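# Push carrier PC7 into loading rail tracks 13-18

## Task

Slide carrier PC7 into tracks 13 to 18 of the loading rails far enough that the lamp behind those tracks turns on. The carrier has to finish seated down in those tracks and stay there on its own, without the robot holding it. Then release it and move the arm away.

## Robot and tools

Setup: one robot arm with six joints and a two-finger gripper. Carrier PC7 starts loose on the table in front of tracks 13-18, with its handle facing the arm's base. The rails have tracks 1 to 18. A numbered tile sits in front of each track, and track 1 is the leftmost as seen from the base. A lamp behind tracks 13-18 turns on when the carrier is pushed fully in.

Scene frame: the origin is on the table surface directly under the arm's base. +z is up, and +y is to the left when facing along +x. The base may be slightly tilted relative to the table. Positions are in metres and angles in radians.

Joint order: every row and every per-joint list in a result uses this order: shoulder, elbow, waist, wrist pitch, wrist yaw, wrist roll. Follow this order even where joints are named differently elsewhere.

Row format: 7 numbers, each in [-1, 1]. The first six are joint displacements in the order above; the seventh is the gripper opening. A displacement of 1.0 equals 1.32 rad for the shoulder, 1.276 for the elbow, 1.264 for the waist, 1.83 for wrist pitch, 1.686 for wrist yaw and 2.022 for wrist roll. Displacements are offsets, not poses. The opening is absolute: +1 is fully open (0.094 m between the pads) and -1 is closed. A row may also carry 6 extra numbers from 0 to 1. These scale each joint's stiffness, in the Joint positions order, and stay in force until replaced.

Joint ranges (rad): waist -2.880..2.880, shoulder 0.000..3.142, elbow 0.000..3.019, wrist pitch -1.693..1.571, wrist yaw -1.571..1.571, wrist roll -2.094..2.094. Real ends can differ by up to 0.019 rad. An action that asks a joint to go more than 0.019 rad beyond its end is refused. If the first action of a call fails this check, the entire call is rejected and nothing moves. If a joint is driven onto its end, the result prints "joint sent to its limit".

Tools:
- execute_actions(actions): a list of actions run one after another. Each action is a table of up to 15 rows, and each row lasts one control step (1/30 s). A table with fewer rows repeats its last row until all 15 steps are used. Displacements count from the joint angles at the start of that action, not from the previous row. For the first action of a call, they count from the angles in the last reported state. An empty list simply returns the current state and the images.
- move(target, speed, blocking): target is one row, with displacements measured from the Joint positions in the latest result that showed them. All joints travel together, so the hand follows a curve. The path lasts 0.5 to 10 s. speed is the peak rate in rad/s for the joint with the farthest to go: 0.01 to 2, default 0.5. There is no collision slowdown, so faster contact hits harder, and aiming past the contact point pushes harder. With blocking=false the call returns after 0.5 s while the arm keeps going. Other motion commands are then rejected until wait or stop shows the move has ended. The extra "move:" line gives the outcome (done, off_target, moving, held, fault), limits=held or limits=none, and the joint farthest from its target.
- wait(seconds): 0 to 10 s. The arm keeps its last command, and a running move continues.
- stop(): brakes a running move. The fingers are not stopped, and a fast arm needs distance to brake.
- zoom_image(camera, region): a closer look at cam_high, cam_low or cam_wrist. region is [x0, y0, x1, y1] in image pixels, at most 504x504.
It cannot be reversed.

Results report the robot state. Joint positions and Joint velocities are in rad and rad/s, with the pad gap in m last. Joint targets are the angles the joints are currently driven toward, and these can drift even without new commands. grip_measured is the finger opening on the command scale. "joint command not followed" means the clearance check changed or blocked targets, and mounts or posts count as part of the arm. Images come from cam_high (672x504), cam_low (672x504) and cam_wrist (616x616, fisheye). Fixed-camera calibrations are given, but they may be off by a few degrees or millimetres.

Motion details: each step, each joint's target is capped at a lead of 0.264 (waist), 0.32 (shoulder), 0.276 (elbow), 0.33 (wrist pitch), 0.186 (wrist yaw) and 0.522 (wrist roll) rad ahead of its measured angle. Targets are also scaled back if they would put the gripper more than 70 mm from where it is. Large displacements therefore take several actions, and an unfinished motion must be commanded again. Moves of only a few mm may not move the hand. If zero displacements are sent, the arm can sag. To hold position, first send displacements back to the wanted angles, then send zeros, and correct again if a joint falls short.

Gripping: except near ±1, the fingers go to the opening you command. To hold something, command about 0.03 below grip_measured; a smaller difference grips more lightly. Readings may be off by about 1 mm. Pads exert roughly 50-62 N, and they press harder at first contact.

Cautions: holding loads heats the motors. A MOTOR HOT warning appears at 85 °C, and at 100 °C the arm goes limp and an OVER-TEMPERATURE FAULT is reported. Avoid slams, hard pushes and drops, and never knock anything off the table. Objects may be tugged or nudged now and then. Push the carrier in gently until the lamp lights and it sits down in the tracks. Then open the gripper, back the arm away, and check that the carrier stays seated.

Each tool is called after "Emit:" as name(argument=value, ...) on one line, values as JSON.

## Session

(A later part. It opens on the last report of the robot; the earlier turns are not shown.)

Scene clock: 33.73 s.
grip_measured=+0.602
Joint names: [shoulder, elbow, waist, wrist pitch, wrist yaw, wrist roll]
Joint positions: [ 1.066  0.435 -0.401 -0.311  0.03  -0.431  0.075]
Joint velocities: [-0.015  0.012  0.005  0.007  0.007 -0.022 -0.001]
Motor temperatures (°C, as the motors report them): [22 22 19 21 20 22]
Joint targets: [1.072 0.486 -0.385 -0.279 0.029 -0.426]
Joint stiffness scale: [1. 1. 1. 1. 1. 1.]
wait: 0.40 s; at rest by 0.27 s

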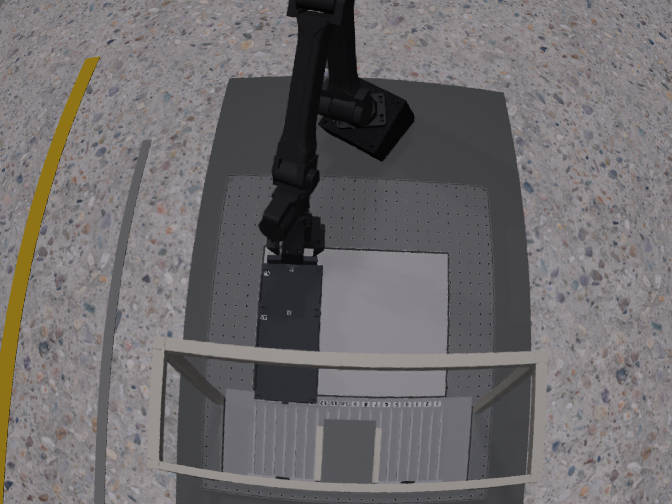

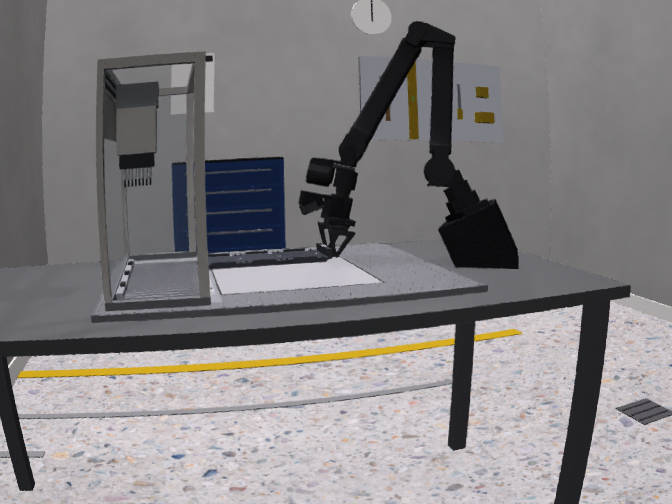

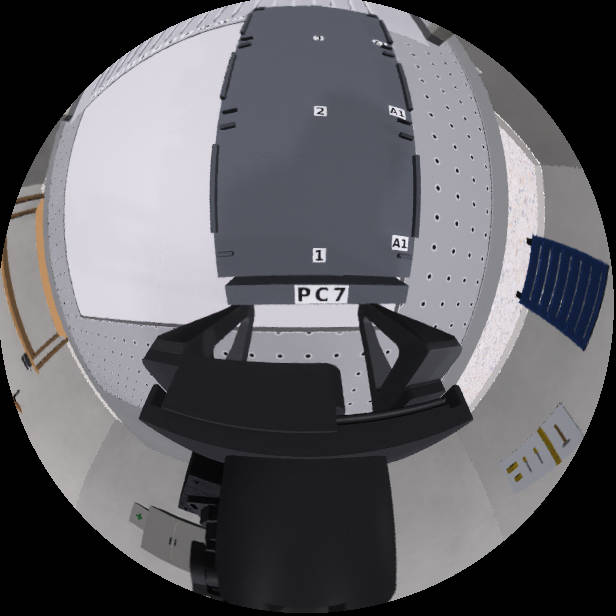

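Emit:
execute_actions(actions=[[[0.007,0.04,0.013,0.018,0,0.003,0.6],[0.0095,0.0425,0.0143,0.018,0,0.004,0.6],[0.012,0.045,0.0156,0.018,0,0.005,0.6],[0.0145,0.0475,0.017,0.018,0,0.006,0.6],[0.017,0.05,0.0183,0.018,0,0.007,0.6],[0.0195,0.0525,0.0196,0.018,0,0.008,0.6],[0.022,0.055,0.021,0.018,0,0.009,0.6],[0.0245,0.0575,0.0223,0.018,0,0.009,0.6],[0.027,0.06,0.0236,0.018,0,0.01,0.6],[0.0295,0.0625,0.025,0.018,0,0.011,0.6],[0.032,0.065,0.0263,0.018,0,0.012,0.6],[0.0345,0.0675,0.0276,0.018,0,0.012,0.6],[0.037,0.07,0.029,0.018,0,0.013,0.6]]])

Emit:
wait(seconds=0.4)

Emit:
zoom_image(camera="cam_low", region=[100, 180, 380, 310])

Emit:
zoom_image(camera="cam_high", region=[230, 350, 350, 440])

Scene clock: 35.47 s.
grip_measured=+0.602
Joint names: [shoulder, elbow, waist, wrist pitch, wrist yaw, wrist roll]
Joint positions: [ 1.102  0.474 -0.383 -0.311  0.03  -0.414  0.075]
Joint velocities: [ 0.054  0.081  0.034  0.017  0.066 -0.037 -0.001]
Motor temperatures (°C, as the motors report them): [22 22 19 21 20 22]
Joint targets: [1.115 0.525 -0.365 -0.278 0.029 -0.405]
Joint stiffness scale: [1. 1. 1. 1. 1. 1.]

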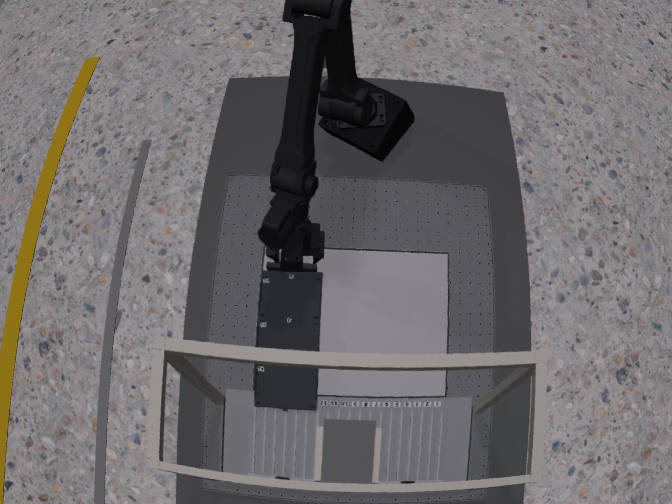

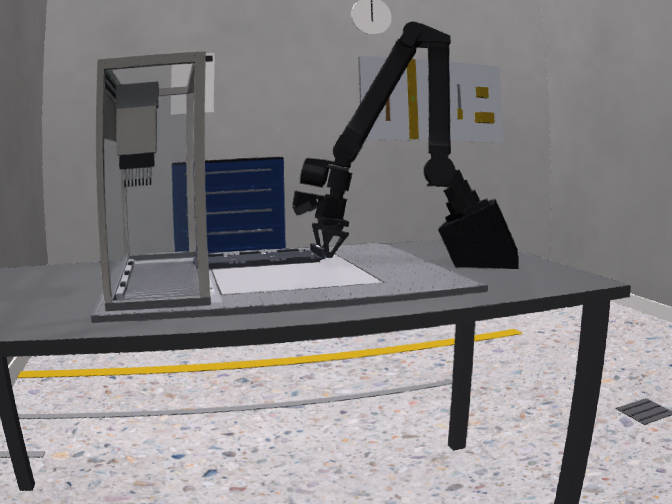

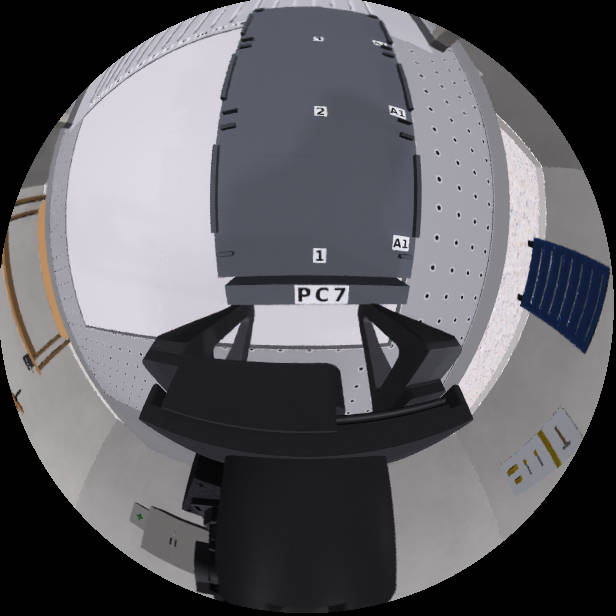

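Scene clock: 35.87 s.
grip_measured=+0.602
Joint names: [shoulder, elbow, waist, wrist pitch, wrist yaw, wrist roll]
Joint positions: [ 1.105  0.477 -0.382 -0.309  0.03  -0.412  0.075]
Joint velocities: [ 0.005 -0.002 -0.005 -0.017  0.007 -0.022  0.   ]
Motor temperatures (°C, as the motors report them): [22 22 19 21 20 22]
Joint targets: [1.114 0.525 -0.365 -0.278 0.029 -0.405]
Joint stiffness scale: [1. 1. 1. 1. 1. 1.]
wait: 0.40 s; at rest by 0.20 s

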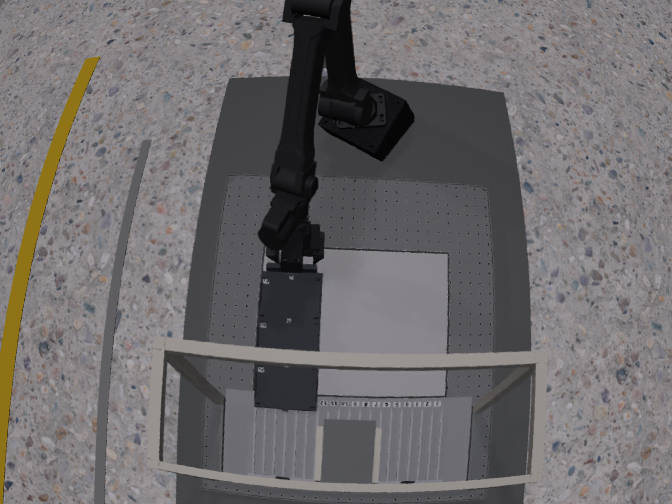

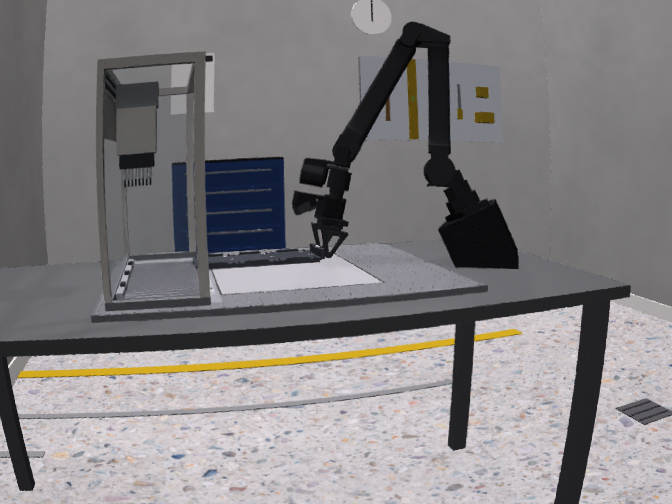

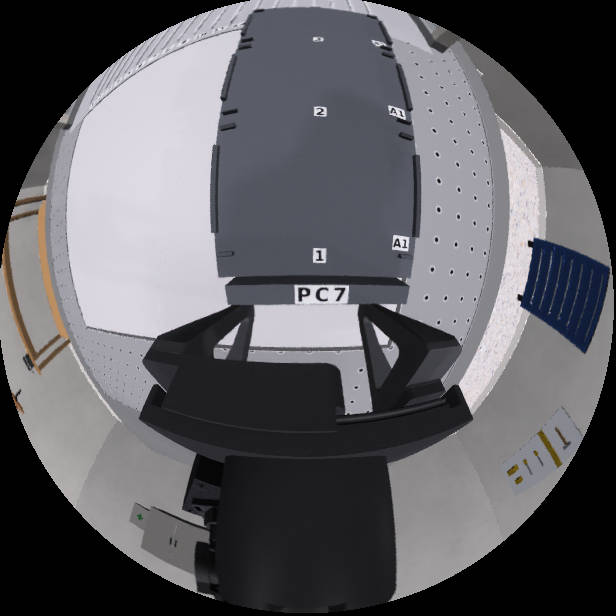

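Region (100, 180, 380, 310) of cam_low's 672x504 image, scaled by 1.800, with more detail than that image has; it fills the top 234 rows of this view, and the rest is white.

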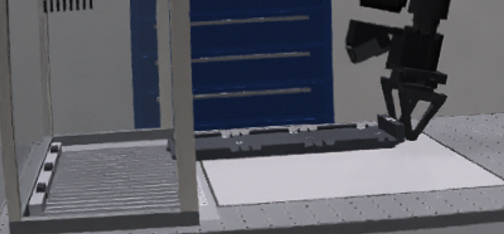

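Region (230, 350, 350, 440) of cam_high's 672x504 image, scaled by 4.200, with more detail than that image has; it fills the top 378 rows of this view, and the rest is white.

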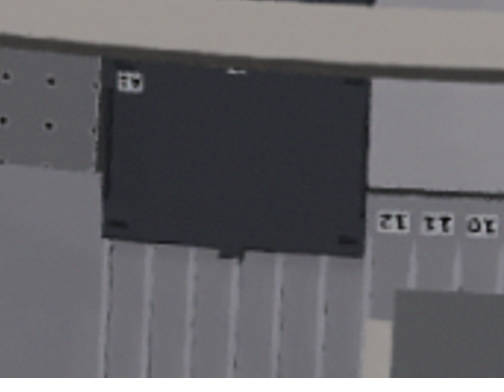

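Emit:
execute_actions(actions=[[[0.007,0.038,0.013,0.018,0,0.003,0.6],[0.01,0.0412,0.0147,0.018,0,0.0043,0.6],[0.013,0.0444,0.0164,0.018,0,0.0056,0.6],[0.016,0.0476,0.0181,0.018,0,0.0069,0.6],[0.019,0.0508,0.0198,0.018,0,0.0082,0.6],[0.022,0.054,0.0215,0.018,0,0.0095,0.6],[0.025,0.0572,0.0232,0.018,0,0.0108,0.6],[0.028,0.0604,0.0249,0.018,0,0.0121,0.6],[0.031,0.0636,0.0266,0.018,0,0.0134,0.6],[0.034,0.0668,0.0283,0.018,0,0.0147,0.6],[0.037,0.07,0.03,0.018,0,0.016,0.6],[0.04,0.0732,0.0317,0.018,0,0.0173,0.6],[0.043,0.0764,0.0334,0.018,0,0.0186,0.6],[0.046,0.0796,0.0351,0.018,0,0.02,0.6],[0.049,0.0828,0.0368,0.018,0,0.021,0.6]],[[0.013,0.0444,0.0164,0.016,0,0.0056,0.6],[0.016,0.0476,0.0181,0.016,0,0.0069,0.6],[0.019,0.0508,0.0198,0.016,0,0.0082,0.6],[0.022,0.054,0.0215,0.016,0,0.0095,0.6],[0.025,0.0572,0.0232,0.016,0,0.0108,0.6],[0.028,0.0604,0.0249,0.016,0,0.0121,0.6],[0.031,0.0636,0.0266,0.016,0,0.0134,0.6],[0.034,0.0668,0.0283,0.016,0,0.0147,0.6],[0.037,0.07,0.03,0.016,0,0.016,0.6],[0.04,0.0732,0.0317,0.016,0,0.0173,0.6],[0.043,0.0764,0.0334,0.016,0,0.0186,0.6],[0.046,0.0796,0.0351,0.016,0,0.02,0.6],[0.049,0.0828,0.0368,0.016,0,0.021,0.6]]])

Emit:
wait(seconds=0.3)

Emit:
zoom_image(camera="cam_low", region=[160, 190, 360, 290])

Emit:
zoom_image(camera="cam_high", region=[200, 260, 380, 490])

Scene clock: 39.50 s.
grip_measured=+0.602
Joint names: [shoulder, elbow, waist, wrist pitch, wrist yaw, wrist roll]
Joint positions: [ 1.2    0.578 -0.329 -0.309  0.031 -0.353  0.075]
Joint velocities: [ 0.063  0.1    0.034 -0.027  0.022  0.051 -0.001]
Motor temperatures (°C, as the motors report them): [22 23 19 21 20 22]
Joint targets: [1.215 0.630 -0.310 -0.280 0.031 -0.344]
Joint stiffness scale: [1. 1. 1. 1. 1. 1.]

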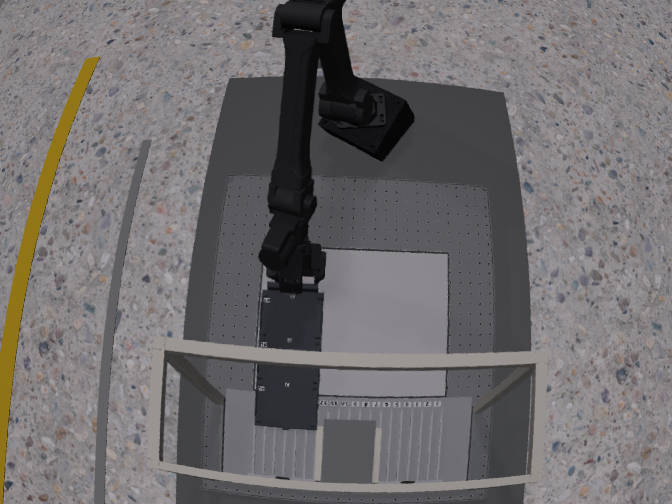

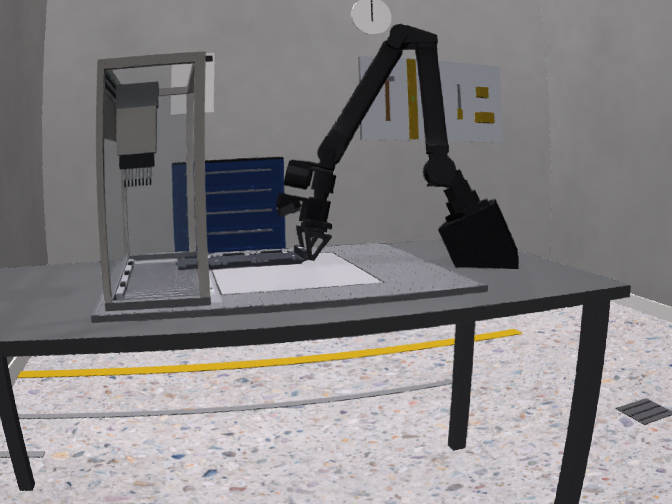

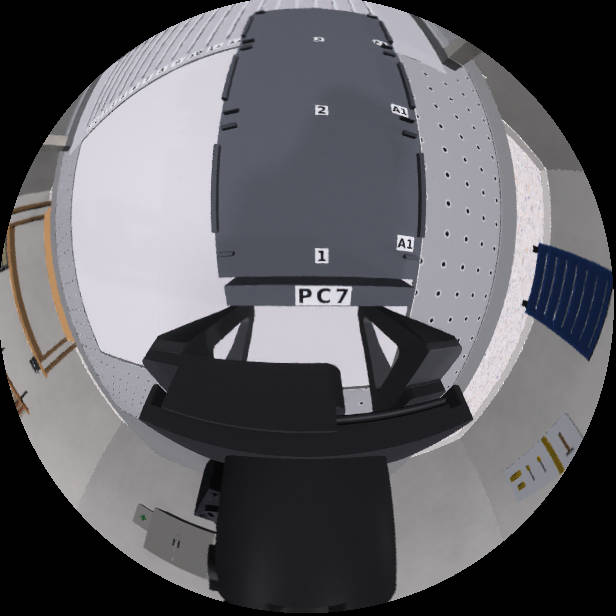

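Scene clock: 39.80 s.
grip_measured=+0.602
Joint names: [shoulder, elbow, waist, wrist pitch, wrist yaw, wrist roll]
Joint positions: [ 1.204  0.583 -0.327 -0.309  0.031 -0.349  0.075]
Joint velocities: [-0.005 -0.022  0.005 -0.012 -0.022 -0.051  0.   ]
Motor temperatures (°C, as the motors report them): [22 23 19 21 20 22]
Joint targets: [1.216 0.630 -0.310 -0.280 0.031 -0.344]
Joint stiffness scale: [1. 1. 1. 1. 1. 1.]
wait: 0.30 s; at rest by 0.23 s

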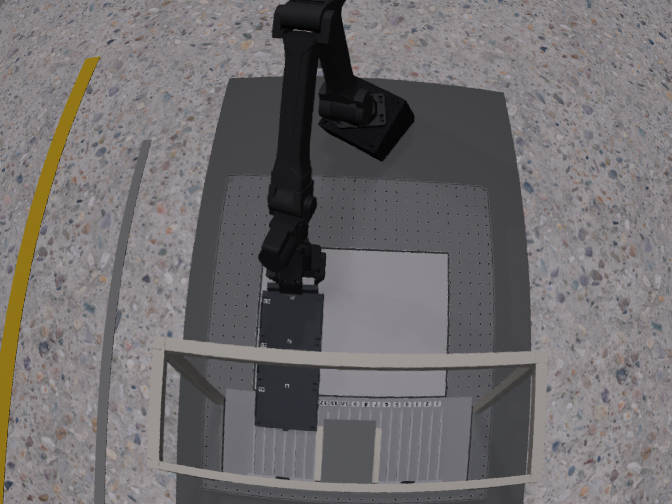

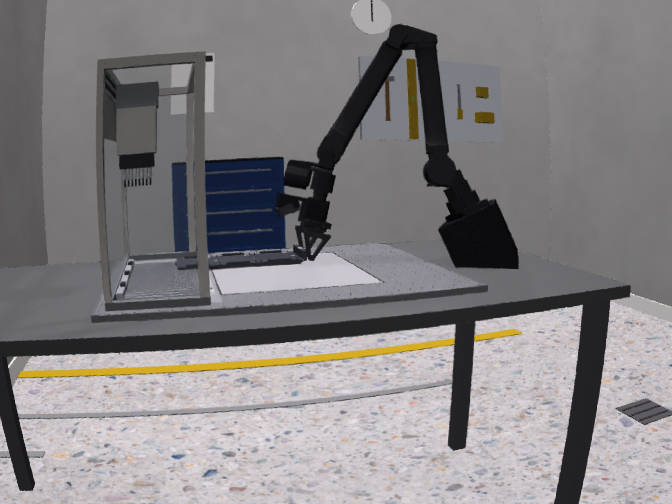

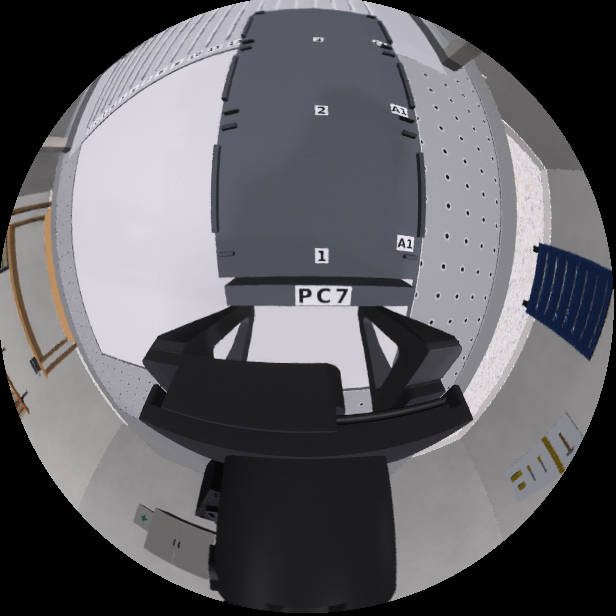

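Region (160, 190, 360, 290) of cam_low's 672x504 image, scaled by 2.520, with more detail than that image has.

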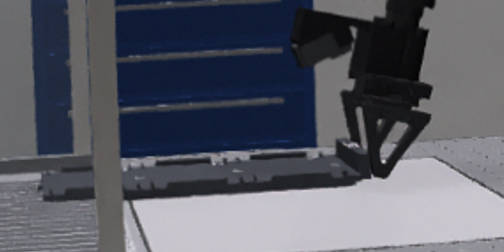

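Region (200, 260, 380, 490) of cam_high's 672x504 image, scaled by 2.191, with more detail than that image has; it fills the left 394 columns of this view, and the rest is white.

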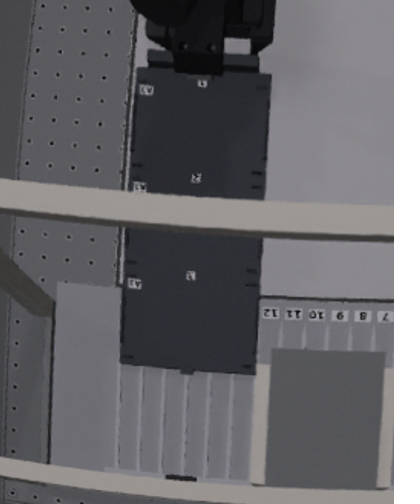

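Emit:
execute_actions(actions=[[[0.008,0.038,0.012,0.016,0,0.004,0.6],[0.011,0.0417,0.0128,0.016,0,0.0047,0.6],[0.014,0.0454,0.0136,0.016,0,0.0054,0.6],[0.017,0.0491,0.0144,0.016,0,0.0061,0.6],[0.02,0.0528,0.0152,0.016,0,0.0068,0.6],[0.023,0.0565,0.016,0.016,0,0.0075,0.6],[0.026,0.0602,0.0168,0.016,0,0.0082,0.6],[0.029,0.0639,0.0176,0.016,0,0.0089,0.6],[0.032,0.0676,0.0184,0.016,0,0.0096,0.6],[0.035,0.0713,0.0192,0.016,0,0.0103,0.6],[0.038,0.075,0.02,0.016,0,0.011,0.6],[0.041,0.0787,0.0208,0.016,0,0.0117,0.6],[0.044,0.0824,0.0216,0.016,0,0.0124,0.6],[0.047,0.0861,0.0224,0.016,0,0.0131,0.6],[0.05,0.0898,0.0232,0.016,0,0.0138,0.6]],[[0.017,0.0491,0.0144,0.016,0,0.005,0.6],[0.02,0.0528,0.0152,0.016,0,0.0056,0.6],[0.023,0.0565,0.016,0.016,0,0.0062,0.6],[0.026,0.0602,0.0168,0.016,0,0.0068,0.6],[0.029,0.0639,0.0176,0.016,0,0.0074,0.6],[0.032,0.0676,0.0184,0.016,0,0.008,0.6],[0.035,0.0713,0.0192,0.016,0,0.0086,0.6],[0.038,0.075,0.02,0.016,0,0.0092,0.6],[0.041,0.0787,0.0208,0.016,0,0.0098,0.6],[0.044,0.0824,0.0216,0.016,0,0.0104,0.6],[0.047,0.0861,0.0224,0.016,0,0.011,0.6],[0.05,0.0898,0.0232,0.016,0,0.0116,0.6],[0.053,0.0935,0.024,0.016,0,0.0122,0.6]]])

Emit:
wait(seconds=0.3)

Emit:
zoom_image(camera="cam_low", region=[110, 190, 330, 300])

Emit:
zoom_image(camera="cam_high", region=[200, 260, 380, 490])

Scene clock: 43.00 s.
grip_measured=+0.602
Joint names: [shoulder, elbow, waist, wrist pitch, wrist yaw, wrist roll]
Joint positions: [ 1.293  0.697 -0.3   -0.309  0.032 -0.329  0.075]
Joint velocities: [ 0.054  0.081  0.024 -0.007 -0.051  0.007 -0.   ]
Motor temperatures (°C, as the motors report them): [22 23 19 21 20 22]
Joint targets: [1.320 0.756 -0.285 -0.280 0.031 -0.313]
Joint stiffness scale: [1. 1. 1. 1. 1. 1.]

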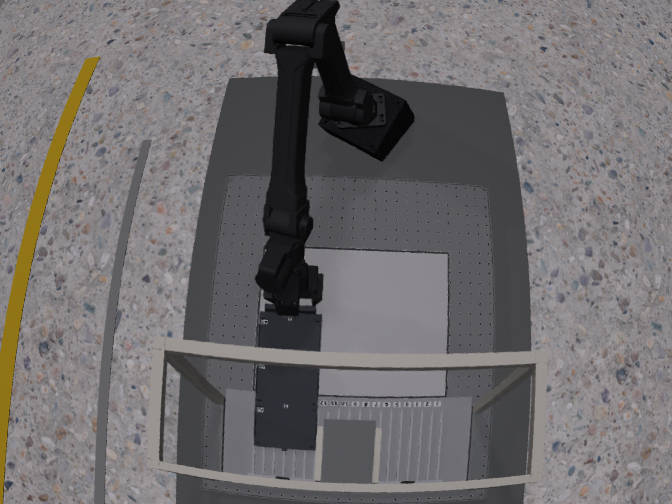

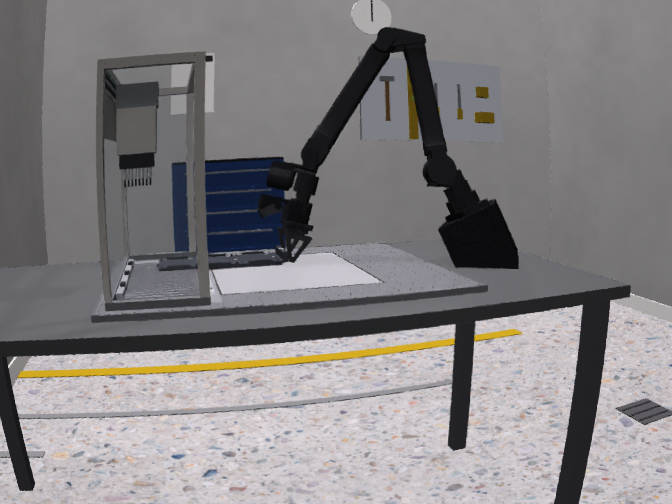

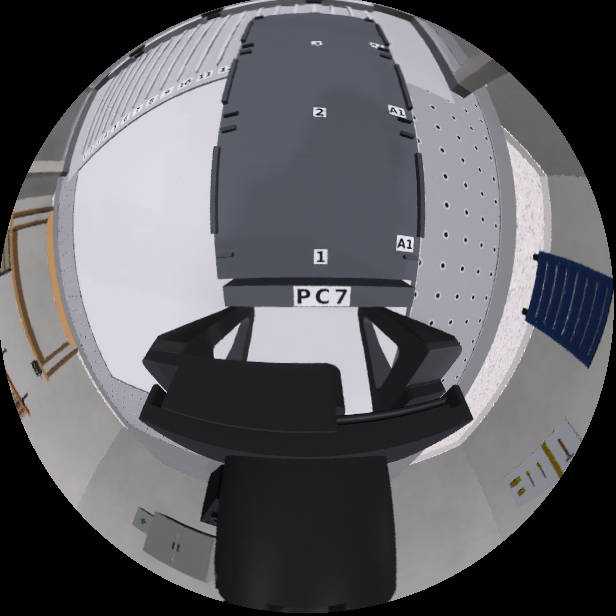

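Scene clock: 43.30 s.
grip_measured=+0.602
Joint names: [shoulder, elbow, waist, wrist pitch, wrist yaw, wrist roll]
Joint positions: [ 1.296  0.701 -0.299 -0.309  0.032 -0.328  0.075]
Joint velocities: [-0.005 -0.007 -0.015 -0.007  0.007 -0.037 -0.   ]
Motor temperatures (°C, as the motors report them): [22 23 19 21 20 22]
Joint targets: [1.320 0.756 -0.285 -0.280 0.031 -0.313]
Joint stiffness scale: [1. 1. 1. 1. 1. 1.]
wait: 0.30 s; at rest by 0.23 s

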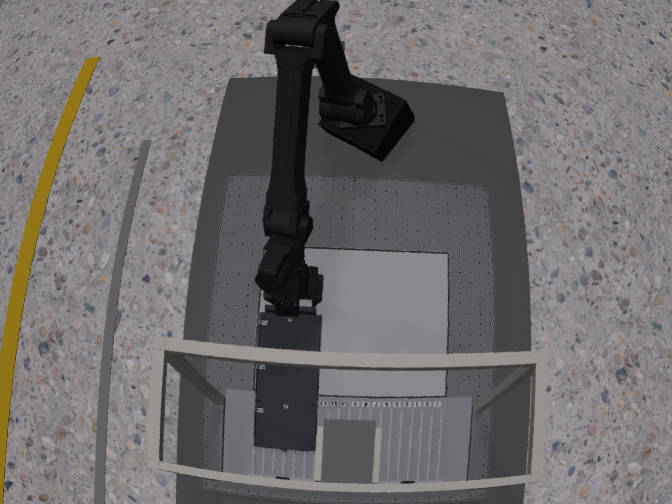

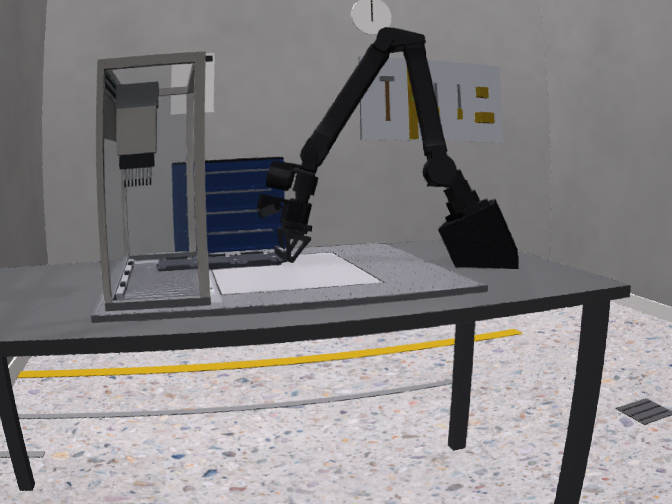

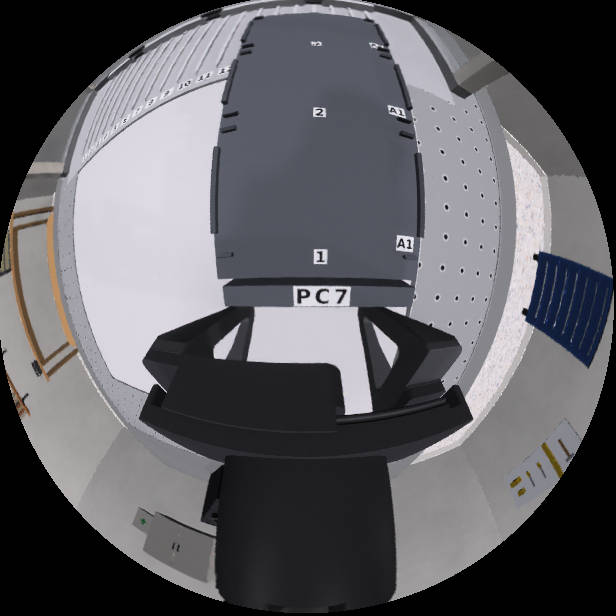

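Region (110, 190, 330, 300) of cam_low's 672x504 image, scaled by 2.291, with more detail than that image has.

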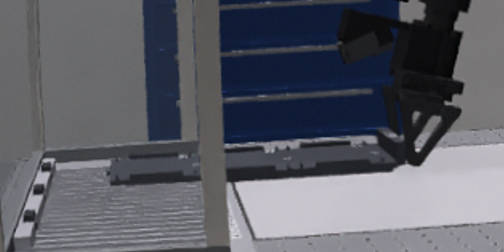

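Region (200, 260, 380, 490) of cam_high's 672x504 image, scaled by 2.191, with more detail than that image has; it fills the left 394 columns of this view, and the rest is white.

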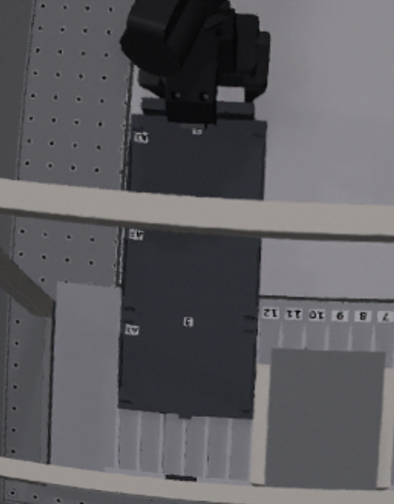

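Emit:
execute_actions(actions=[[[0.006,0.042,0.012,0.016,0,0.005,0.6],[0.006,0.0457,0.0128,0.016,0,0.0056,0.6],[0.008,0.0494,0.0136,0.016,0,0.0062,0.6],[0.0103,0.0531,0.0144,0.016,0,0.0068,0.6],[0.0126,0.0568,0.0152,0.016,0,0.0074,0.6],[0.0149,0.0605,0.016,0.016,0,0.008,0.6],[0.0172,0.0642,0.0168,0.016,0,0.0086,0.6],[0.0195,0.0679,0.0176,0.016,0,0.0092,0.6],[0.0218,0.0716,0.0184,0.016,0,0.0098,0.6],[0.0241,0.0753,0.0192,0.016,0,0.0104,0.6],[0.0264,0.079,0.02,0.016,0,0.011,0.6],[0.0287,0.0827,0.0208,0.016,0,0.0116,0.6],[0.031,0.0864,0.0216,0.016,0,0.0122,0.6],[0.0333,0.09,0.0224,0.016,0,0.0128,0.6],[0.0356,0.0937,0.0232,0.016,0,0.0134,0.6]],[[0.015,0.0491,0.0144,0.016,0,0.005,0.6],[0.0175,0.0528,0.0152,0.016,0,0.0056,0.6],[0.02,0.0565,0.016,0.016,0,0.0062,0.6],[0.0225,0.0602,0.0168,0.016,0,0.0068,0.6],[0.025,0.0639,0.0176,0.016,0,0.0074,0.6],[0.0275,0.0676,0.0184,0.016,0,0.008,0.6],[0.03,0.0713,0.0192,0.016,0,0.0086,0.6],[0.0325,0.075,0.02,0.016,0,0.0092,0.6]]])

Emit:
zoom_image(camera="cam_low", region=[110, 190, 330, 300])

Emit:
zoom_image(camera="cam_high", region=[200, 260, 380, 490])

Scene clock: 46.40 s.
grip_measured=+0.602
Joint names: [shoulder, elbow, waist, wrist pitch, wrist yaw, wrist roll]
Joint positions: [ 1.355  0.787 -0.276 -0.309  0.032 -0.307  0.075]
Joint velocities: [-0.015  0.002 -0.005 -0.012 -0.037 -0.037  0.   ]
Motor temperatures (°C, as the motors report them): [22 23 19 21 20 22]
Joint targets: [1.370 0.843 -0.261 -0.280 0.032 -0.298]
Joint stiffness scale: [1. 1. 1. 1. 1. 1.]

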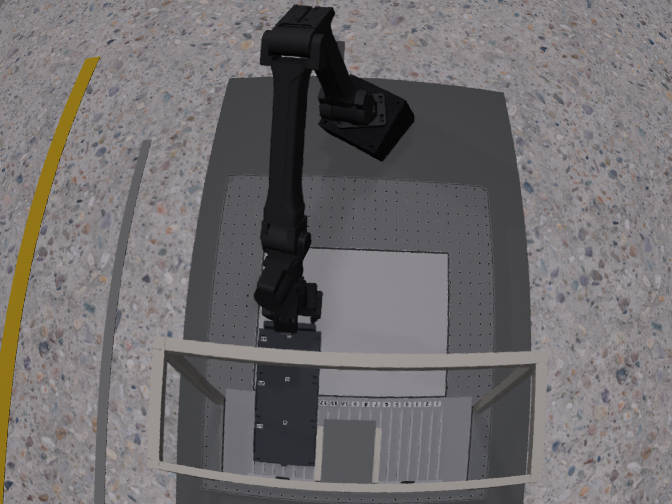

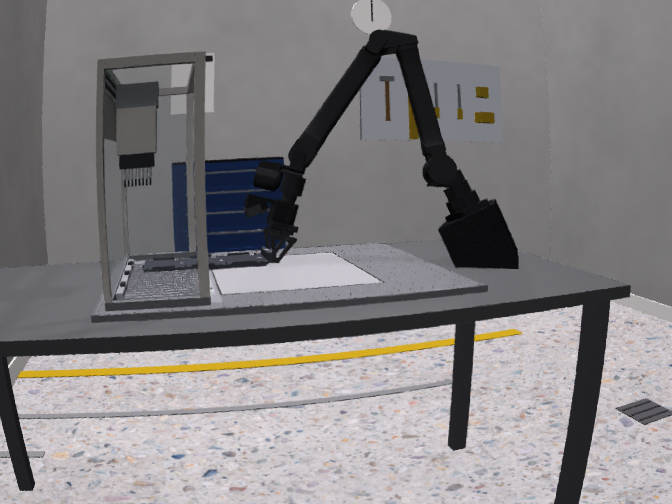

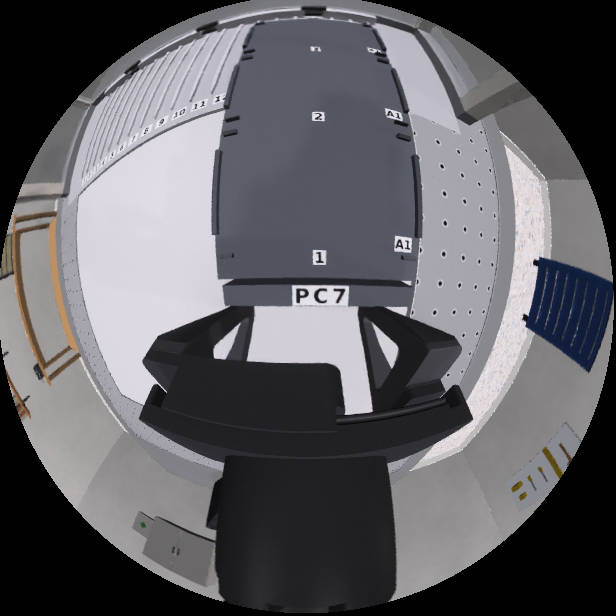

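Region (110, 190, 330, 300) of cam_low's 672x504 image, scaled by 2.291, with more detail than that image has.

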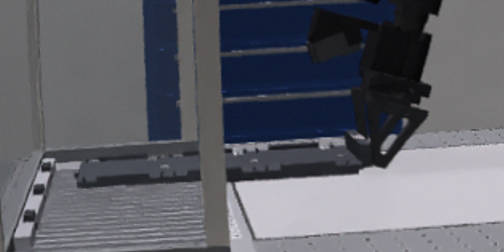

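Region (200, 260, 380, 490) of cam_high's 672x504 image, scaled by 2.191, with more detail than that image has; it fills the left 394 columns of this view, and the rest is white.

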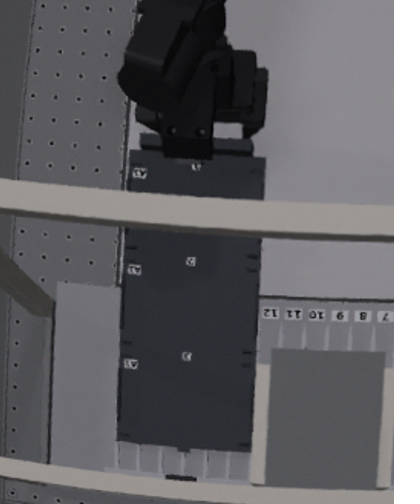

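Emit:
execute_actions(actions=[[[0.007,0.044,0.012,0.016,0,0.004,0.6],[0.0085,0.0465,0.0125,0.016,0,0.0044,0.6],[0.01,0.049,0.013,0.016,0,0.0048,0.6],[0.0115,0.0515,0.0135,0.016,0,0.0052,0.6],[0.013,0.054,0.014,0.016,0,0.0056,0.6],[0.0145,0.0565,0.0145,0.016,0,0.006,0.6],[0.016,0.059,0.015,0.016,0,0.0064,0.6],[0.0175,0.0615,0.0155,0.016,0,0.0068,0.6],[0.019,0.064,0.016,0.016,0,0.0072,0.6],[0.0205,0.0665,0.0165,0.016,0,0.0076,0.6],[0.022,0.069,0.017,0.016,0,0.008,0.6],[0.0235,0.0715,0.0175,0.016,0,0.0084,0.6],[0.025,0.074,0.018,0.016,0,0.0088,0.6],[0.0265,0.0765,0.0185,0.016,0,0.0092,0.6],[0.028,0.079,0.019,0.016,0,0.0096,0.6]],[[0.011,0.049,0.013,0.016,0,0.004,0.6],[0.012,0.0507,0.0133,0.016,0,0.0043,0.6],[0.013,0.0524,0.0136,0.016,0,0.0046,0.6],[0.014,0.0541,0.0139,0.016,0,0.0049,0.6],[0.015,0.0558,0.0142,0.016,0,0.0052,0.6],[0.016,0.0575,0.0145,0.016,0,0.0055,0.6],[0.017,0.0592,0.0148,0.016,0,0.0058,0.6],[0.018,0.0609,0.0151,0.016,0,0.006,0.6],[0.019,0.0626,0.0154,0.016,0,0.006,0.6],[0.02,0.0643,0.0157,0.016,0,0.006,0.6],[0.021,0.066,0.016,0.016,0,0.006,0.6]]])

Emit:
zoom_image(camera="cam_low", region=[110, 190, 330, 300])

Scene clock: 49.40 s.
grip_measured=+0.602
Joint names: [shoulder, elbow, waist, wrist pitch, wrist yaw, wrist roll]
Joint positions: [ 1.392  0.842 -0.264 -0.309  0.032 -0.297  0.075]
Joint velocities: [ 0.015 -0.002  0.005 -0.002 -0.022 -0.037  0.001]
Motor temperatures (°C, as the motors report them): [22 23 19 21 20 22]
Joint targets: [1.404 0.904 -0.248 -0.280 0.032 -0.289]
Joint stiffness scale: [1. 1. 1. 1. 1. 1.]

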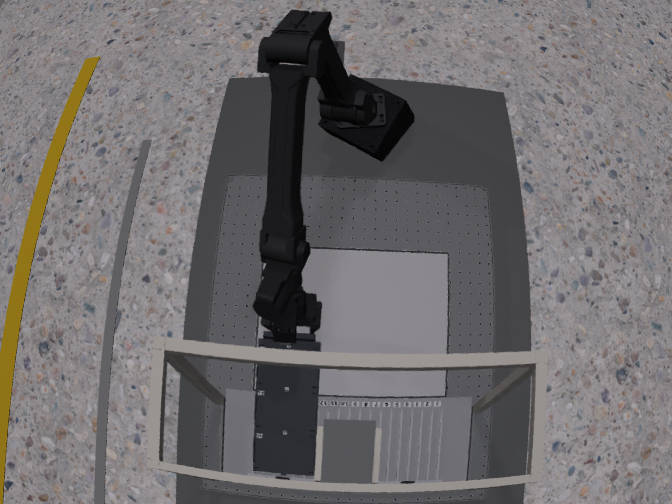

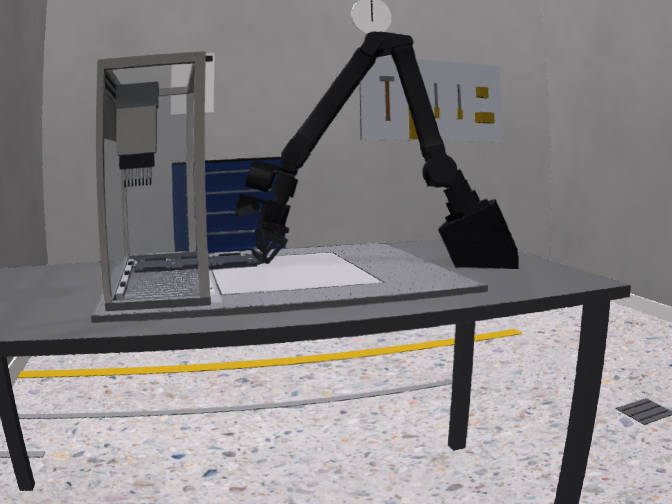

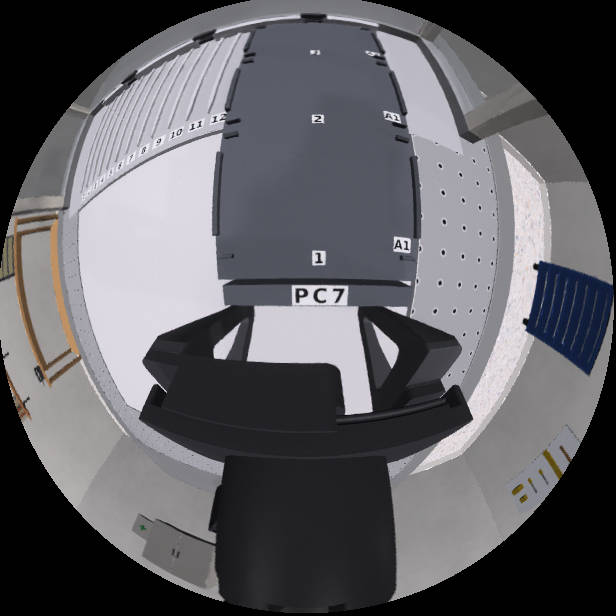

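Region (110, 190, 330, 300) of cam_low's 672x504 image, scaled by 2.291, with more detail than that image has.

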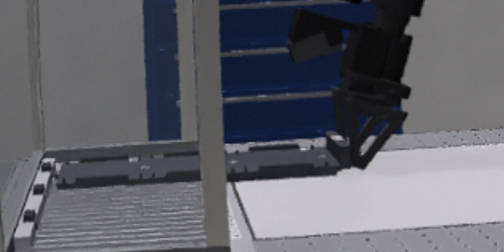

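Emit:
execute_actions(actions=[[[0.009,0.049,0.012,0.016,0,0.004,0.6],[0.0098,0.051,0.012,0.017,0,0.004,0.6],[0.0106,0.053,0.012,0.018,0,0.004,0.6],[0.0114,0.055,0.012,0.019,0,0.004,0.6],[0.0122,0.057,0.012,0.02,0,0.004,0.6],[0.013,0.059,0.012,0.021,0,0.004,0.6],[0.0138,0.061,0.012,0.022,0,0.004,0.6],[0.0146,0.063,0.012,0.023,0,0.004,0.6],[0.0154,0.065,0.012,0.024,0,0.004,0.6],[0.0162,0.067,0.012,0.025,0,0.004,0.6],[0.017,0.069,0.012,0.026,0,0.004,0.6]]])

Emit:
zoom_image(camera="cam_low", region=[110, 190, 330, 300])

Scene clock: 51.03 s.
grip_measured=+0.602
Joint names: [shoulder, elbow, waist, wrist pitch, wrist yaw, wrist roll]
Joint positions: [ 1.403  0.858 -0.262 -0.308  0.032 -0.296  0.075]
Joint velocities: [ 0.005  0.012  0.005  0.017 -0.007  0.051 -0.   ]
Motor temperatures (°C, as the motors report them): [22 23 19 21 20 22]
Joint targets: [1.414 0.929 -0.248 -0.261 0.032 -0.289]
Joint stiffness scale: [1. 1. 1. 1. 1. 1.]

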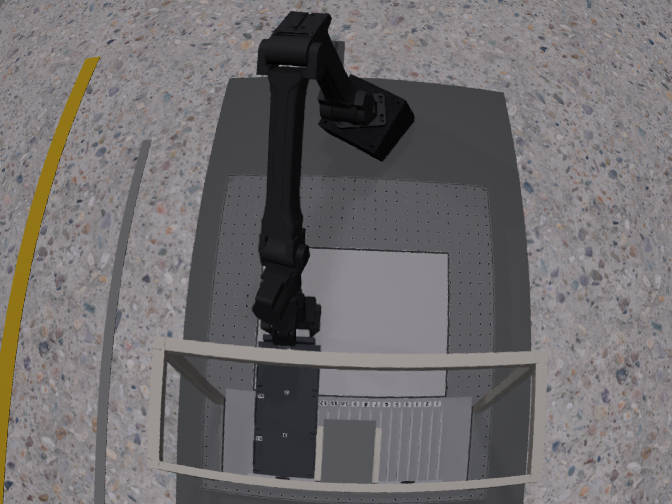

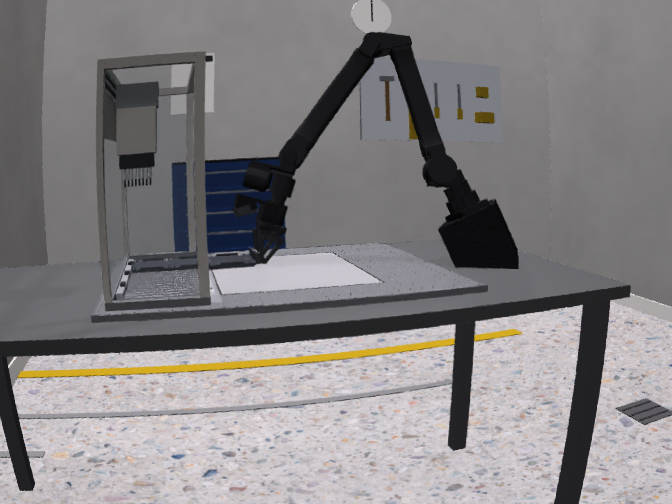

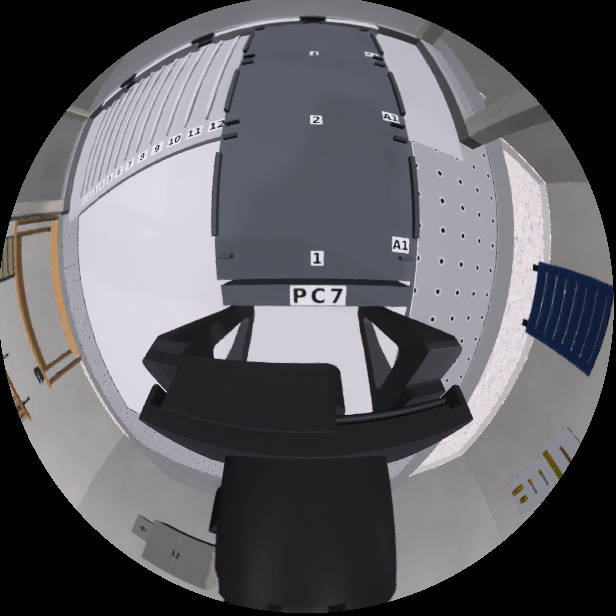

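Region (110, 190, 330, 300) of cam_low's 672x504 image, scaled by 2.291, with more detail than that image has.

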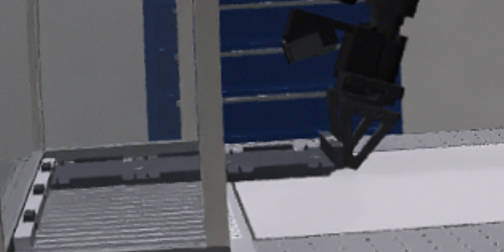

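Spring detent probably; push slightly more.

Emit:
execute_actions(actions=[[[0.009,0.056,0.012,0.026,0,0.004,0.6],[0.0095,0.058,0.012,0.0275,0,0.004,0.6],[0.01,0.06,0.012,0.029,0,0.004,0.6],[0.0105,0.062,0.012,0.0305,0,0.004,0.6],[0.011,0.064,0.012,0.032,0,0.004,0.6],[0.0115,0.066,0.012,0.0335,0,0.004,0.6],[0.012,0.068,0.012,0.035,0,0.004,0.6],[0.0125,0.07,0.012,0.0365,0,0.004,0.6],[0.013,0.072,0.012,0.038,0,0.004,0.6],[0.0135,0.074,0.012,0.0395,0,0.004,0.6],[0.014,0.076,0.012,0.041,0,0.004,0.6]]])

Emit:
zoom_image(camera="cam_low", region=[110, 190, 330, 300])

Scene clock: 52.53 s.
grip_measured=+0.602
Joint names: [shoulder, elbow, waist, wrist pitch, wrist yaw, wrist roll]
Joint positions: [ 1.406  0.861 -0.261 -0.3    0.032 -0.296  0.075]
Joint velocities: [ 0.005 -0.002 -0.005 -0.007  0.037  0.022 -0.001]
Motor temperatures (°C, as the motors report them): [22 24 19 21 20 22]
Joint targets: [1.421 0.955 -0.247 -0.233 0.032 -0.288]
Joint stiffness scale: [1. 1. 1. 1. 1. 1.]

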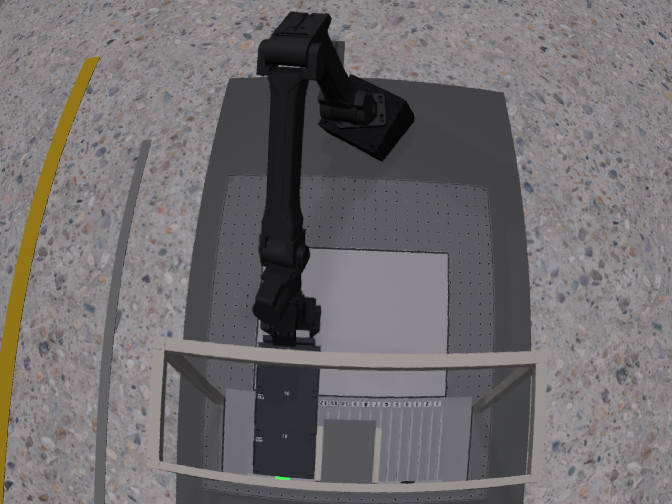

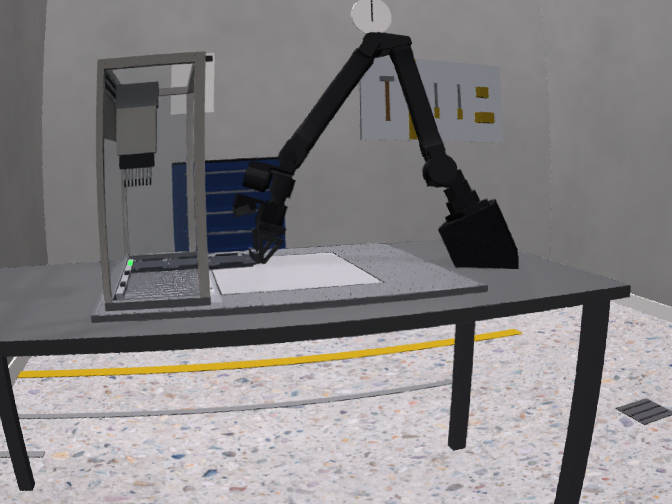

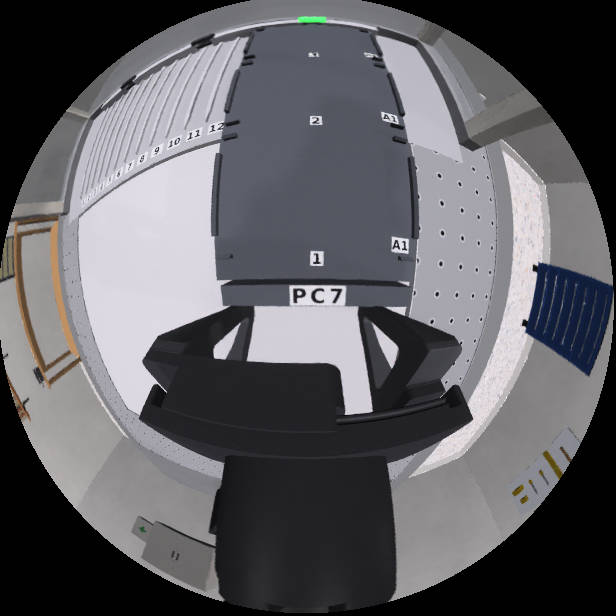

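Region (110, 190, 330, 300) of cam_low's 672x504 image, scaled by 2.291, with more detail than that image has.

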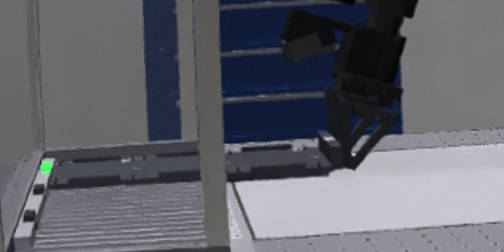

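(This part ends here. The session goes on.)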